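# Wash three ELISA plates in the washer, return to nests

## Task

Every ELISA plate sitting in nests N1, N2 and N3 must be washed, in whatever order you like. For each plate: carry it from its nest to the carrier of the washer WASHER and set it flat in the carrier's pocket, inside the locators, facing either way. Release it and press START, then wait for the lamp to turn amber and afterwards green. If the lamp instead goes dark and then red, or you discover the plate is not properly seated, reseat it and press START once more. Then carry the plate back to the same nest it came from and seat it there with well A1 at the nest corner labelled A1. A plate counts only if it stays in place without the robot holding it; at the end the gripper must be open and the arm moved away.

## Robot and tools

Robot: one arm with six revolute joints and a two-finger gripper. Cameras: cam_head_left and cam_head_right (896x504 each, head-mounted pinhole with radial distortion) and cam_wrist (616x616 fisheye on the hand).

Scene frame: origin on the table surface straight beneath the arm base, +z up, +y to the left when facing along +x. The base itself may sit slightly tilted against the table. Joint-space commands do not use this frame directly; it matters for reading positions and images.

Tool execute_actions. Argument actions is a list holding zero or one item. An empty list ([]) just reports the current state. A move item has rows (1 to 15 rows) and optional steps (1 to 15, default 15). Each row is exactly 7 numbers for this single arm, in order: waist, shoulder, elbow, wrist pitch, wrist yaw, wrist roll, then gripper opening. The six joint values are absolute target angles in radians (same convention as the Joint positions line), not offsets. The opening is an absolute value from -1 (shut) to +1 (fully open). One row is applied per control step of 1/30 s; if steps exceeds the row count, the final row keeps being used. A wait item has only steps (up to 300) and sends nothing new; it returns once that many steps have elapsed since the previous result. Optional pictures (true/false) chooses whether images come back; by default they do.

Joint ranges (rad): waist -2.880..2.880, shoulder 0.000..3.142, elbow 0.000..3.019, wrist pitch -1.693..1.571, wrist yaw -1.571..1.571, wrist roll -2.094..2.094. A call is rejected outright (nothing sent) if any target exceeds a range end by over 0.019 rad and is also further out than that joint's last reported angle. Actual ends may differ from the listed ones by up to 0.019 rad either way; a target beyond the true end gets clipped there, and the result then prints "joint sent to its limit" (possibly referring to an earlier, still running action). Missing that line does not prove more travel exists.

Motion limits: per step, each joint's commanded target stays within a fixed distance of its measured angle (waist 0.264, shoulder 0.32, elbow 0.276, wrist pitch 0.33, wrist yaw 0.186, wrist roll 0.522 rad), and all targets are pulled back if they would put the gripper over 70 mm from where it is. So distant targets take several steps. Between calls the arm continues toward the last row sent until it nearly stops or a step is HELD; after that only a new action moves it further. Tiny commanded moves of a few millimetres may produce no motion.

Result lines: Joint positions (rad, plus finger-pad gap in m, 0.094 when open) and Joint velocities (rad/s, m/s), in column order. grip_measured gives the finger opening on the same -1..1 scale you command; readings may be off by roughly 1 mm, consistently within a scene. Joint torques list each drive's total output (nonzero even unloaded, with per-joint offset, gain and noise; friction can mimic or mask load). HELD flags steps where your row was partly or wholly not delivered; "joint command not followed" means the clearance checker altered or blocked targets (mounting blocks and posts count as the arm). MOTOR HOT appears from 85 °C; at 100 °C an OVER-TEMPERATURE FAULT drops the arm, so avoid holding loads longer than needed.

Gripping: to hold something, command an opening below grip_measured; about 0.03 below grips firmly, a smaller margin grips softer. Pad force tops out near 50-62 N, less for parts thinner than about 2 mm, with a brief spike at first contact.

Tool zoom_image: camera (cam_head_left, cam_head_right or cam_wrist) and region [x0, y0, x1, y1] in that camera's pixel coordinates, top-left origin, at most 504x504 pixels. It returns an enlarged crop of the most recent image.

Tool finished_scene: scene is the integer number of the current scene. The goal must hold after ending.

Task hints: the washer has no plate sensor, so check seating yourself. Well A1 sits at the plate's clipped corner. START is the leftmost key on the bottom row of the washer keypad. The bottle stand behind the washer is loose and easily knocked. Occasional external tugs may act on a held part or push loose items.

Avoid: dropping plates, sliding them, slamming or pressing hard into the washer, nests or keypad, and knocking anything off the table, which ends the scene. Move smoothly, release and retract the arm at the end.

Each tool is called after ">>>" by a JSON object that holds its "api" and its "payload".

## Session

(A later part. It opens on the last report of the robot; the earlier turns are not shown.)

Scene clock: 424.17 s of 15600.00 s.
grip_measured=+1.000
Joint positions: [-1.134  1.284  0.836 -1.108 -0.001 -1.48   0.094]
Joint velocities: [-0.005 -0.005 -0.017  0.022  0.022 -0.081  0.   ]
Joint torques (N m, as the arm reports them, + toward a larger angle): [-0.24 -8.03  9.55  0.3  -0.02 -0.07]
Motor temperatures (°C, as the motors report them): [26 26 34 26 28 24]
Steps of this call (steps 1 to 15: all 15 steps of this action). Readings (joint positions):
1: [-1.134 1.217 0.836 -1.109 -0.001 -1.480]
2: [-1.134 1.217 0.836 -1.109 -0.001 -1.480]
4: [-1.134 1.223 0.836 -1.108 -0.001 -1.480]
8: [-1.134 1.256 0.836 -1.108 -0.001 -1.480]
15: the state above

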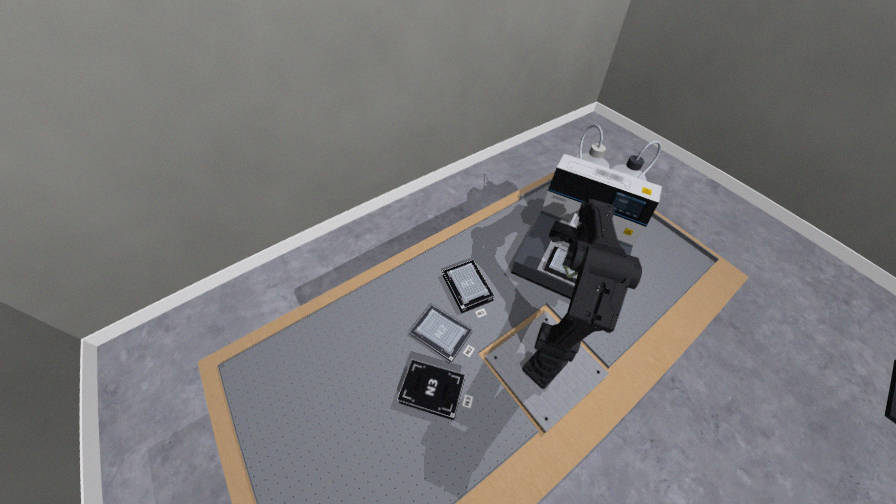

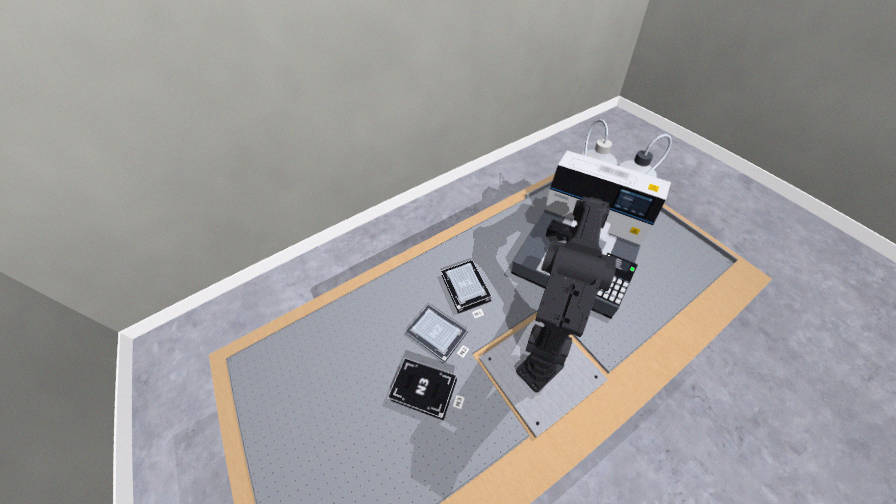

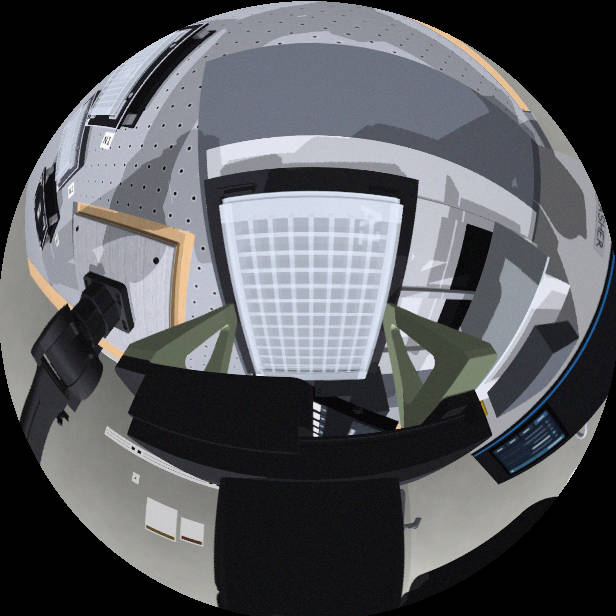

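>>> {"api": "execute_actions", "payload": {"actions": [{"rows":[[-1.134,1.288,0.84,-1.104,0,-1.48,0.9],[-1.134,1.288,0.84,-1.104,0,-1.48,0.82],[-1.134,1.288,0.84,-1.104,0,-1.48,0.77],[-1.134,1.288,0.84,-1.104,0,-1.48,0.72]],"steps":10}], "pictures": false}}

>>> {"api": "execute_actions", "payload": {"actions": [{"rows":[[-1.134,1.272,0.84,-1.108,0,-1.48,0.72],[-1.134,1.262,0.84,-1.108,0,-1.48,0.72],[-1.134,1.252,0.84,-1.108,0,-1.48,0.72],[-1.134,1.24,0.84,-1.108,0,-1.48,0.72],[-1.134,1.225,0.86,-1.115,0,-1.48,0.72],[-1.134,1.21,0.88,-1.13,0,-1.48,0.72],[-1.134,1.21,0.90,-1.16,0,-1.48,0.72],[-1.134,1.21,0.92,-1.19,0,-1.48,0.72],[-1.134,1.21,0.94,-1.22,0,-1.48,0.72],[-1.134,1.21,0.96,-1.25,0,-1.48,0.72],[-1.134,1.21,0.98,-1.28,0,-1.48,0.72],[-1.134,1.21,1.0,-1.31,0,-1.48,0.72],[-1.134,1.21,1.02,-1.33,0,-1.48,0.72]]}], "pictures": false}}

>>> {"api": "execute_actions", "payload": {"actions": [{"rows":[[-1.115,1.21,1.02,-1.33,0,-1.46,0.72],[-1.085,1.21,1.02,-1.33,0,-1.43,0.72],[-1.045,1.21,1.02,-1.33,0,-1.39,0.72],[-0.995,1.21,1.02,-1.33,0,-1.35,0.72],[-0.945,1.21,1.02,-1.33,0,-1.30,0.72],[-0.895,1.21,1.02,-1.33,0,-1.25,0.72],[-0.845,1.21,1.02,-1.33,0,-1.20,0.72],[-0.795,1.21,1.02,-1.33,0,-1.15,0.72],[-0.745,1.21,1.02,-1.33,0,-1.10,0.72],[-0.695,1.21,1.02,-1.33,0,-1.05,0.72],[-0.645,1.21,1.02,-1.33,0,-1.0,0.72],[-0.595,1.21,1.02,-1.33,0,-0.95,0.72],[-0.545,1.21,1.02,-1.33,0,-0.90,0.72],[-0.495,1.21,1.02,-1.33,0,-0.85,0.72],[-0.445,1.21,1.02,-1.33,0,-0.80,0.72]]}], "pictures": false}}

>>> {"api": "execute_actions", "payload": {"actions": [{"rows":[[-0.395,1.21,1.02,-1.33,0,-0.75,0.72],[-0.345,1.21,1.02,-1.33,0,-0.70,0.72],[-0.295,1.21,1.02,-1.33,0,-0.65,0.72],[-0.245,1.21,1.02,-1.33,0,-0.60,0.72],[-0.195,1.21,1.02,-1.33,0,-0.55,0.72],[-0.145,1.21,1.02,-1.33,0,-0.50,0.72],[-0.095,1.21,1.02,-1.33,0,-0.45,0.72],[-0.045,1.21,1.02,-1.33,0,-0.40,0.72],[0.005,1.21,1.02,-1.33,0,-0.35,0.72],[0.055,1.21,1.02,-1.33,0,-0.30,0.72],[0.105,1.21,1.02,-1.33,0,-0.25,0.72],[0.155,1.21,1.02,-1.33,0,-0.20,0.72],[0.205,1.21,1.02,-1.33,0,-0.15,0.72],[0.255,1.21,1.02,-1.33,0,-0.10,0.72],[0.305,1.21,1.02,-1.33,0,-0.05,0.72]]}], "pictures": false}}

>>> {"api": "execute_actions", "payload": {"actions": [{"rows":[[0.355,1.21,1.02,-1.33,0,0,0.72],[0.405,1.21,1.02,-1.33,0,0.05,0.72],[0.455,1.21,1.02,-1.33,0,0.10,0.72],[0.505,1.21,1.02,-1.33,0,0.15,0.72],[0.555,1.21,1.02,-1.33,0,0.20,0.72],[0.605,1.21,1.02,-1.33,0,0.25,0.72],[0.655,1.21,1.02,-1.33,0,0.30,0.72],[0.705,1.21,1.02,-1.33,0,0.35,0.72],[0.755,1.21,1.02,-1.33,0,0.39,0.72],[0.80,1.21,1.02,-1.33,0,0.43,0.72],[0.845,1.21,1.02,-1.33,0,0.46,0.72],[0.885,1.21,1.02,-1.33,0,0.486,0.72],[0.92,1.21,1.02,-1.33,0,0.486,0.72],[0.95,1.21,1.02,-1.33,0,0.486,0.72],[0.977,1.21,1.02,-1.33,0,0.486,0.72]]}], "pictures": false}}

>>> {"api": "execute_actions", "payload": {"actions": [{"rows":[[1.0,1.22,0.965,-1.30,0,0.486,0.72],[1.02,1.23,0.95,-1.27,0,0.486,0.72],[1.036,1.24,0.935,-1.24,0,0.486,0.72],[1.048,1.25,0.92,-1.21,0,0.486,0.72],[1.056,1.26,0.905,-1.18,0,0.486,0.72],[1.06,1.27,0.89,-1.15,0,0.486,0.72],[1.06,1.28,0.875,-1.12,0,0.486,0.72],[1.06,1.29,0.86,-1.09,0,0.486,0.72],[1.06,1.30,0.845,-1.06,0,0.486,0.72],[1.06,1.305,0.83,-1.03,0,0.486,0.72],[1.06,1.31,0.815,-1.0,0,0.486,0.72],[1.06,1.31,0.80,-0.975,0,0.486,0.72],[1.06,1.31,0.788,-0.96,0,0.486,0.72],[1.06,1.31,0.781,-0.951,0,0.486,0.72],[1.06,1.31,0.777,-0.951,0,0.486,0.72]]}], "pictures": false}}

>>> {"api": "execute_actions", "payload": {"actions": [{"steps":15}]}}

Scene clock: 443.60 s of 15600.00 s.
grip_measured=+0.744
Joint positions: [-1.134  1.284  0.836 -1.107 -0.001 -1.48   0.082]
Joint velocities: [-0.005 -0.015  0.002 -0.007 -0.022 -0.051 -0.001]
Joint torques (N m, as the arm reports them, + toward a larger angle): [-0.32 -8.45  9.53 -0.05 -0.01 -0.07]
Motor temperatures (°C, as the motors report them): [26 26 33 26 28 24]
Steps of this call (steps 1 to 15: the robot went on to your last target; steps 16 to 90: nothing new was sent; then 16.10 s passed at rest; steps 91 to 100: all 10 steps of this action). Readings (joint positions):
91: [-1.134 1.284 0.836 -1.108 -0.001 -1.480]
92: [-1.134 1.284 0.836 -1.108 -0.001 -1.480]
94: [-1.134 1.284 0.836 -1.107 -0.001 -1.480]
98: [-1.134 1.284 0.836 -1.107 -0.001 -1.480]
100: the state above

Scene clock: 444.10 s of 15600.00 s.
grip_measured=+0.744
Joint positions: [-1.134  1.22   0.961 -1.305 -0.001 -1.48   0.082]
Joint velocities: [-0.005 -0.034  0.427 -0.227  0.037  0.081  0.   ]
Joint torques (N m, as the arm reports them, + toward a larger angle): [-0.24 -9.27 12.98 -0.63 -0.02 -0.08]
Motor temperatures (°C, as the motors report them): [26 26 33 26 28 24]
Steps of this call (steps 1 to 15: all 15 steps of this action). Readings (joint positions):
1: [-1.134 1.284 0.836 -1.107 -0.001 -1.480]
2: [-1.134 1.283 0.836 -1.107 -0.001 -1.480]
4: [-1.134 1.278 0.836 -1.107 -0.001 -1.480]
8: [-1.134 1.241 0.843 -1.140 -0.001 -1.480]
15: the state above

Scene clock: 444.60 s of 15600.00 s.
grip_measured=+0.744
Joint positions: [-0.525  1.216  0.982 -1.319  0.001 -1.012  0.082]
Joint velocities: [ 1.392 -0.015 -0.002 -0.007 -0.022  1.311 -0.001]
Joint torques (N m, as the arm reports them, + toward a larger angle): [-0.53 -9.06 13.52 -0.71 -0.12  0.05]
Motor temperatures (°C, as the motors report them): [26 26 33 26 28 24]
Steps of this call (steps 1 to 15: all 15 steps of this action). Readings (joint positions):
1: [-1.134 1.219 0.973 -1.310 -0.001 -1.479]
2: [-1.130 1.218 0.979 -1.313 -0.001 -1.473]
4: [-1.099 1.216 0.982 -1.316 0.001 -1.443]
8: [-0.914 1.216 0.982 -1.319 0.002 -1.319]
15: the state above

Scene clock: 445.10 s of 15600.00 s.
grip_measured=+0.744
Joint positions: [ 0.218  1.216  0.982 -1.319  0.001 -0.273  0.082]
Joint velocities: [ 1.451  0.005  0.007  0.017 -0.066  1.37   0.   ]
Joint torques (N m, as the arm reports them, + toward a larger angle): [ 0.17 -9.57 13.41 -0.66 -0.06  0.06]
Motor temperatures (°C, as the motors report them): [26 26 33 26 28 24]
Steps of this call (steps 1 to 15: all 15 steps of this action). Readings (joint positions):
1: [-0.477 1.216 0.982 -1.319 0.001 -0.965]
2: [-0.429 1.216 0.982 -1.319 0.001 -0.916]
4: [-0.333 1.216 0.982 -1.319 0.001 -0.818]
8: [-0.135 1.216 0.982 -1.319 0.001 -0.621]
15: the state above

Scene clock: 445.60 s of 15600.00 s.
grip_measured=+0.744
Joint positions: [ 0.933  1.216  0.982 -1.319  0.001  0.385  0.082]
Joint velocities: [ 0.982 -0.015 -0.002 -0.007 -0.051  0.491 -0.001]
Joint torques (N m, as the arm reports them, + toward a larger angle): [-0.8  -9.04 13.51 -0.62 -0.01  0.1 ]
Motor temperatures (°C, as the motors report them): [26 26 33 26 28 24]
Steps of this call (steps 1 to 15: all 15 steps of this action). Readings (joint positions):
1: [0.267 1.216 0.982 -1.319 0.001 -0.223]
2: [0.317 1.216 0.982 -1.319 0.001 -0.173]
4: [0.417 1.216 0.982 -1.319 0.001 -0.073]
8: [0.617 1.216 0.982 -1.319 0.001 0.126]
15: the state above

Scene clock: 446.10 s of 15600.00 s.
grip_measured=+0.744
Joint positions: [ 1.06   1.308  0.793 -0.981  0.001  0.466  0.082]
Joint velocities: [-0.005  0.034 -0.3    0.271  0.022 -0.022  0.   ]
Joint torques (N m, as the arm reports them, + toward a larger angle): [ 0.46 -9.1   9.2   0.55 -0.02  0.1 ]
Motor temperatures (°C, as the motors report them): [26 26 33 26 28 24]
Steps of this call (steps 1 to 15: all 15 steps of this action). Readings (joint positions):
1: [0.964 1.216 0.981 -1.317 0.001 0.401]
2: [0.991 1.216 0.978 -1.307 0.001 0.415]
4: [1.030 1.217 0.961 -1.265 0.001 0.434]
8: [1.060 1.243 0.902 -1.155 0.001 0.454]
15: the state above

Scene clock: 446.60 s of 15600.00 s.
grip_measured=+0.744
Joint positions: [ 1.06   1.308  0.78  -0.962  0.001  0.469  0.082]
Joint velocities: [-0.005 -0.015 -0.012 -0.027  0.022 -0.022 -0.   ]
Joint torques (N m, as the arm reports them, + toward a larger angle): [ 0.36 -8.17  8.75  0.47 -0.02  0.09]
Motor temperatures (°C, as the motors report them): [26 26 33 26 28 24]
Steps of this call (steps 1 to 15: the robot went on to your last target). Readings (joint positions):
1: [1.060 1.308 0.785 -0.975 0.001 0.466]
2: [1.060 1.308 0.781 -0.972 0.001 0.467]
4: [1.060 1.308 0.780 -0.968 0.001 0.468]
8: [1.060 1.308 0.780 -0.963 0.001 0.469]
15: the state above

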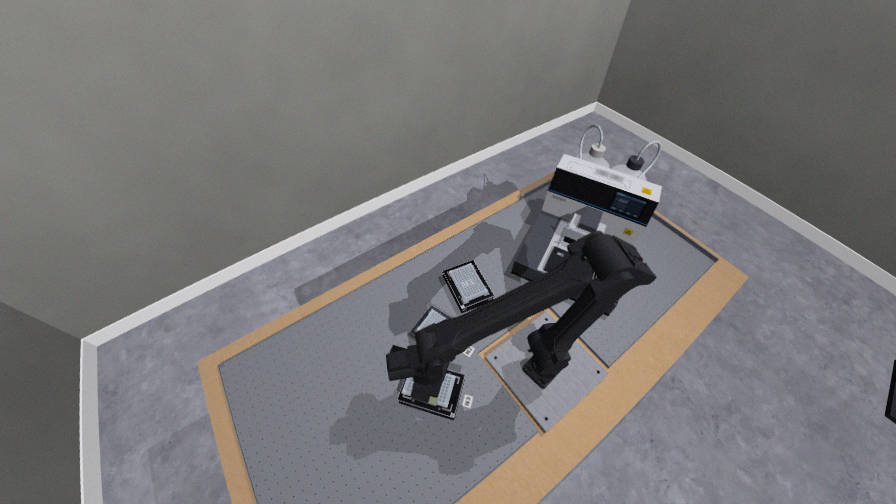

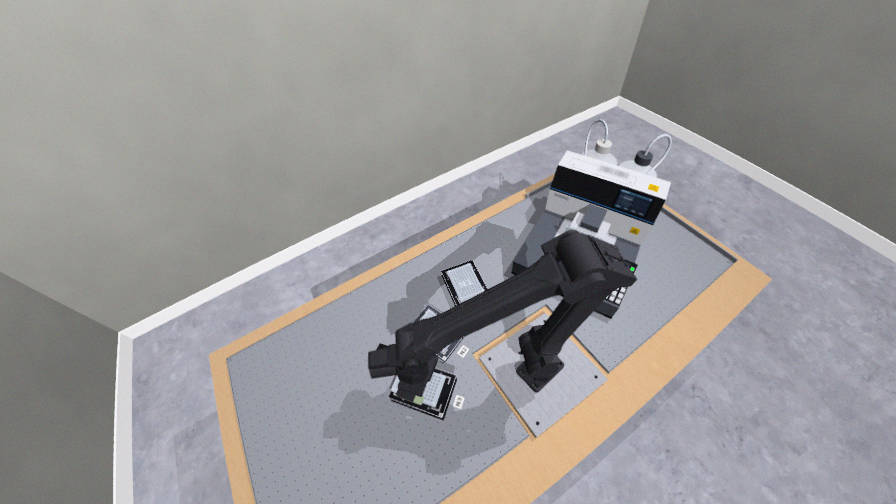

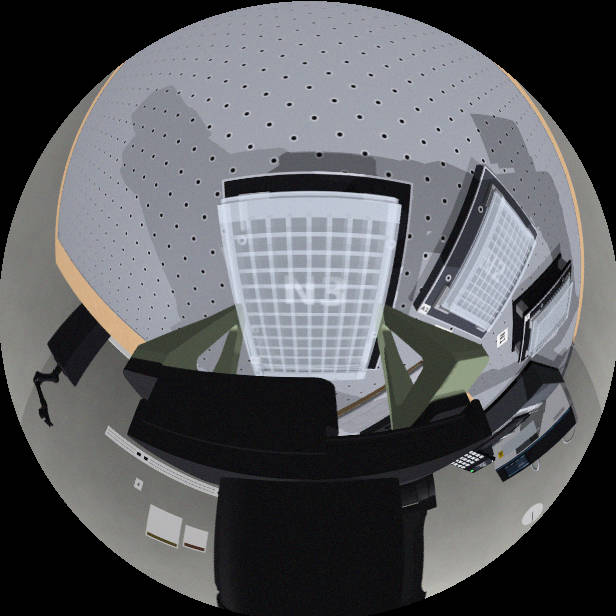

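>>> {"api": "execute_actions", "payload": {"actions": [{"rows":[[1.06,1.32,0.785,-0.962,0,0.475,0.72],[1.06,1.33,0.785,-0.962,0,0.475,0.72],[1.06,1.34,0.785,-0.962,0,0.475,0.72],[1.06,1.35,0.785,-0.962,0,0.475,0.72],[1.06,1.358,0.785,-0.962,0,0.475,0.72],[1.06,1.366,0.785,-0.962,0,0.475,0.72],[1.06,1.373,0.785,-0.962,0,0.475,0.72],[1.06,1.379,0.785,-0.962,0,0.475,0.72],[1.06,1.384,0.785,-0.962,0,0.475,0.72],[1.06,1.388,0.785,-0.962,0,0.475,0.72],[1.06,1.391,0.785,-0.962,0,0.475,0.72]]}]}}

Scene clock: 450.27 s of 15600.00 s.
grip_measured=+0.744
Joint positions: [ 1.06   1.376  0.78  -0.963  0.001  0.469  0.082]
Joint velocities: [-0.005 -0.015  0.002 -0.017 -0.007  0.037 -0.   ]
Joint torques (N m, as the arm reports them, + toward a larger angle): [ 0.53 -8.03  8.9  -0.07  0.02 -0.02]
Motor temperatures (°C, as the motors report them): [26 26 33 26 28 24]
Steps of this call (steps 1 to 15: the robot went on to your last target; steps 16 to 90: nothing new was sent; then 0.17 s passed at rest; steps 91 to 105: all 15 steps of this action). Readings (joint positions):
91: [1.060 1.308 0.780 -0.962 0.001 0.469]
92: [1.060 1.308 0.780 -0.962 0.001 0.469]
94: [1.060 1.313 0.780 -0.962 0.001 0.469]
98: [1.060 1.345 0.780 -0.962 0.001 0.469]
105: the state above

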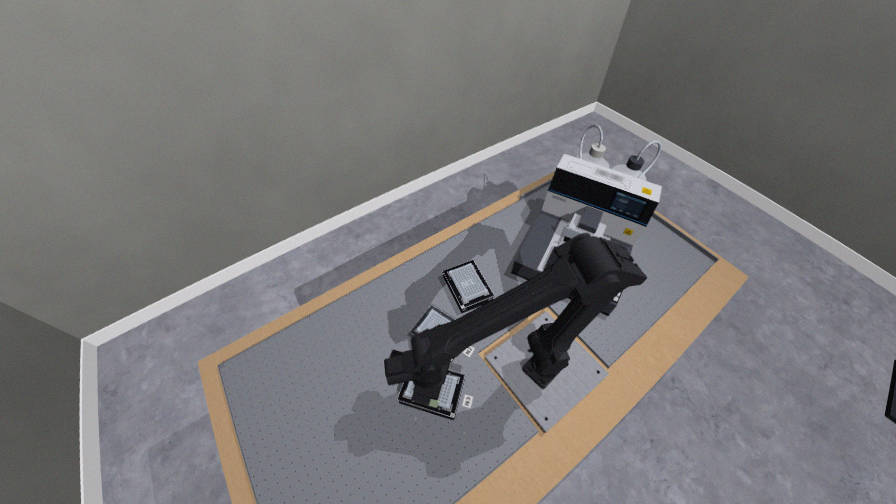

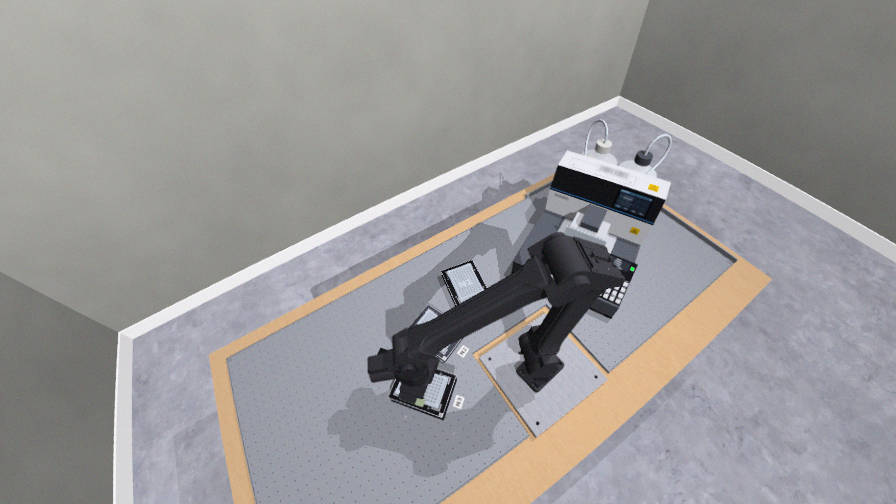

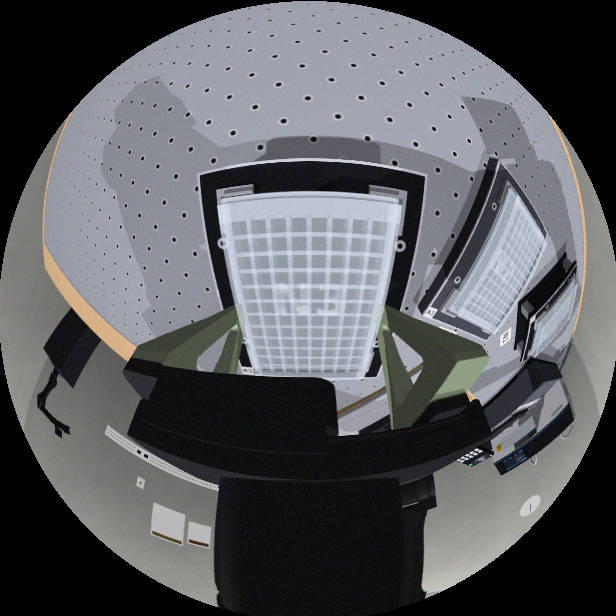

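>>> {"api": "execute_actions", "payload": {"actions": [{"rows":[[1.06,1.38,0.785,-0.962,0,0.469,0.8],[1.06,1.38,0.785,-0.962,0,0.469,0.9],[1.06,1.38,0.785,-0.962,0,0.469,1],[1.06,1.38,0.785,-0.962,0,0.469,1],[1.06,1.38,0.785,-0.962,0,0.469,1],[1.06,1.38,0.785,-0.962,0,0.469,1],[1.06,1.36,0.785,-0.962,0,0.469,1],[1.06,1.34,0.785,-0.962,0,0.469,1],[1.06,1.32,0.785,-0.962,0,0.469,1],[1.06,1.30,0.81,-0.99,0,0.469,1],[1.06,1.29,0.84,-1.03,0,0.469,1],[1.06,1.29,0.87,-1.07,0,0.469,1],[1.06,1.29,0.90,-1.11,0,0.469,1],[1.06,1.29,0.93,-1.15,0,0.469,1],[1.06,1.29,0.96,-1.19,0,0.469,1]]}], "pictures": false}}

>>> {"api": "execute_actions", "payload": {"actions": [{"steps":15}]}}

>>> {"api": "zoom_image", "payload": {"camera": "cam_wrist", "region": [200, 150, 560, 370]}}

Scene clock: 455.20 s of 15600.00 s.
grip_measured=+1.000
Joint positions: [ 1.06   1.305  0.842 -1.116  0.001  0.469  0.094]
Joint velocities: [-0.015 -0.103  0.794 -1.082 -0.022 -0.007  0.   ]
Joint torques (N m, as the arm reports them, + toward a larger angle): [  0.26 -10.18  15.69   0.07   0.01  -0.07]
Motor temperatures (°C, as the motors report them): [26 26 33 26 28 24]
Steps of this call (steps 1 to 15: the robot went on to your last target; steps 16 to 90: nothing new was sent; then 1.43 s passed at rest; steps 91 to 105: all 15 steps of this action). Readings (joint positions):
91: [1.060 1.376 0.780 -0.963 0.001 0.469]
92: [1.060 1.376 0.780 -0.963 0.001 0.469]
94: [1.060 1.376 0.780 -0.963 0.001 0.469]
98: [1.060 1.374 0.780 -0.963 0.001 0.469]
105: the state above

Scene clock: 455.70 s of 15600.00 s.
grip_measured=+1.000
Joint positions: [ 1.06   1.291  0.933 -1.181  0.001  0.469  0.094]
Joint velocities: [-0.005 -0.015 -0.017 -0.002 -0.007  0.037  0.   ]
Joint torques (N m, as the arm reports them, + toward a larger angle): [ 0.33 -9.64 12.06 -0.47  0.   -0.08]
Motor temperatures (°C, as the motors report them): [26 26 33 26 28 24]
Steps of this call (steps 1 to 15: the robot went on to your last target). Readings (joint positions):
1: [1.060 1.302 0.868 -1.144 0.001 0.469]
2: [1.060 1.299 0.892 -1.160 0.001 0.469]
4: [1.060 1.294 0.924 -1.170 0.001 0.469]
8: [1.060 1.291 0.933 -1.178 0.001 0.469]
15: the state above

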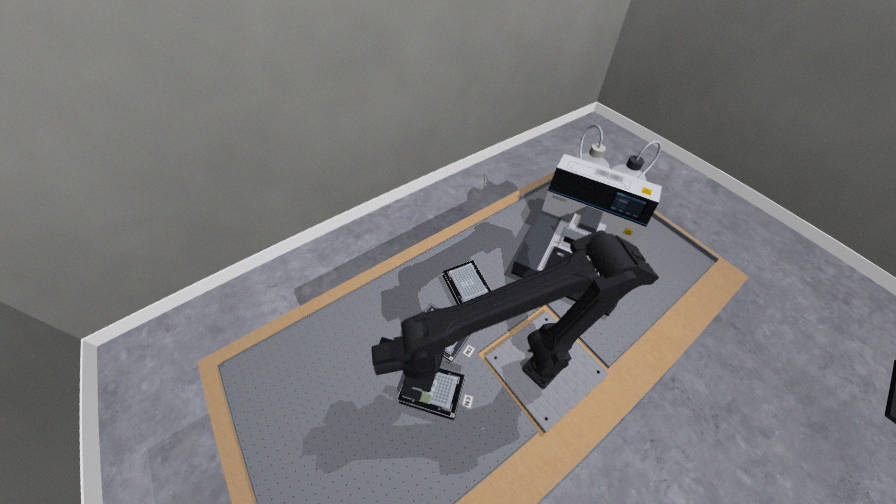

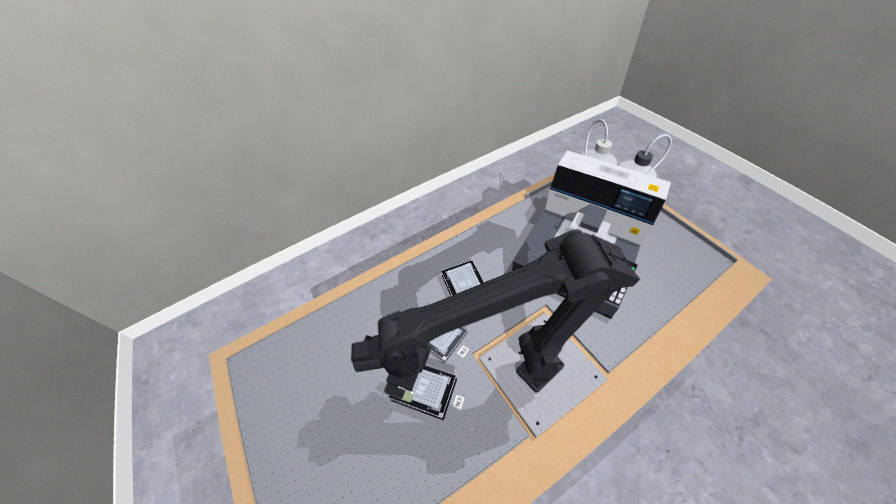

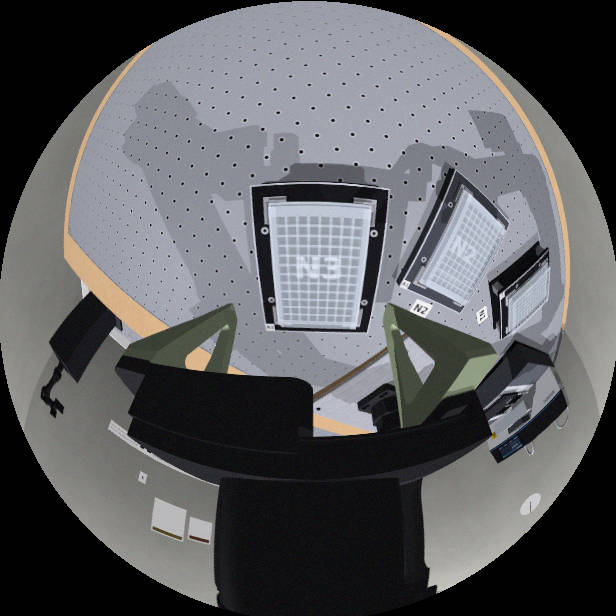

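Region (200, 150, 560, 370) of cam_wrist's 616x616 image, scaled by 1.400, with more detail than that image has.

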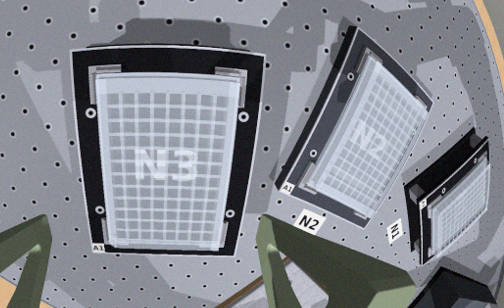

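>>> {"api": "finished_scene", "payload": {"scene": 1}}

The scene is finished: the task was done.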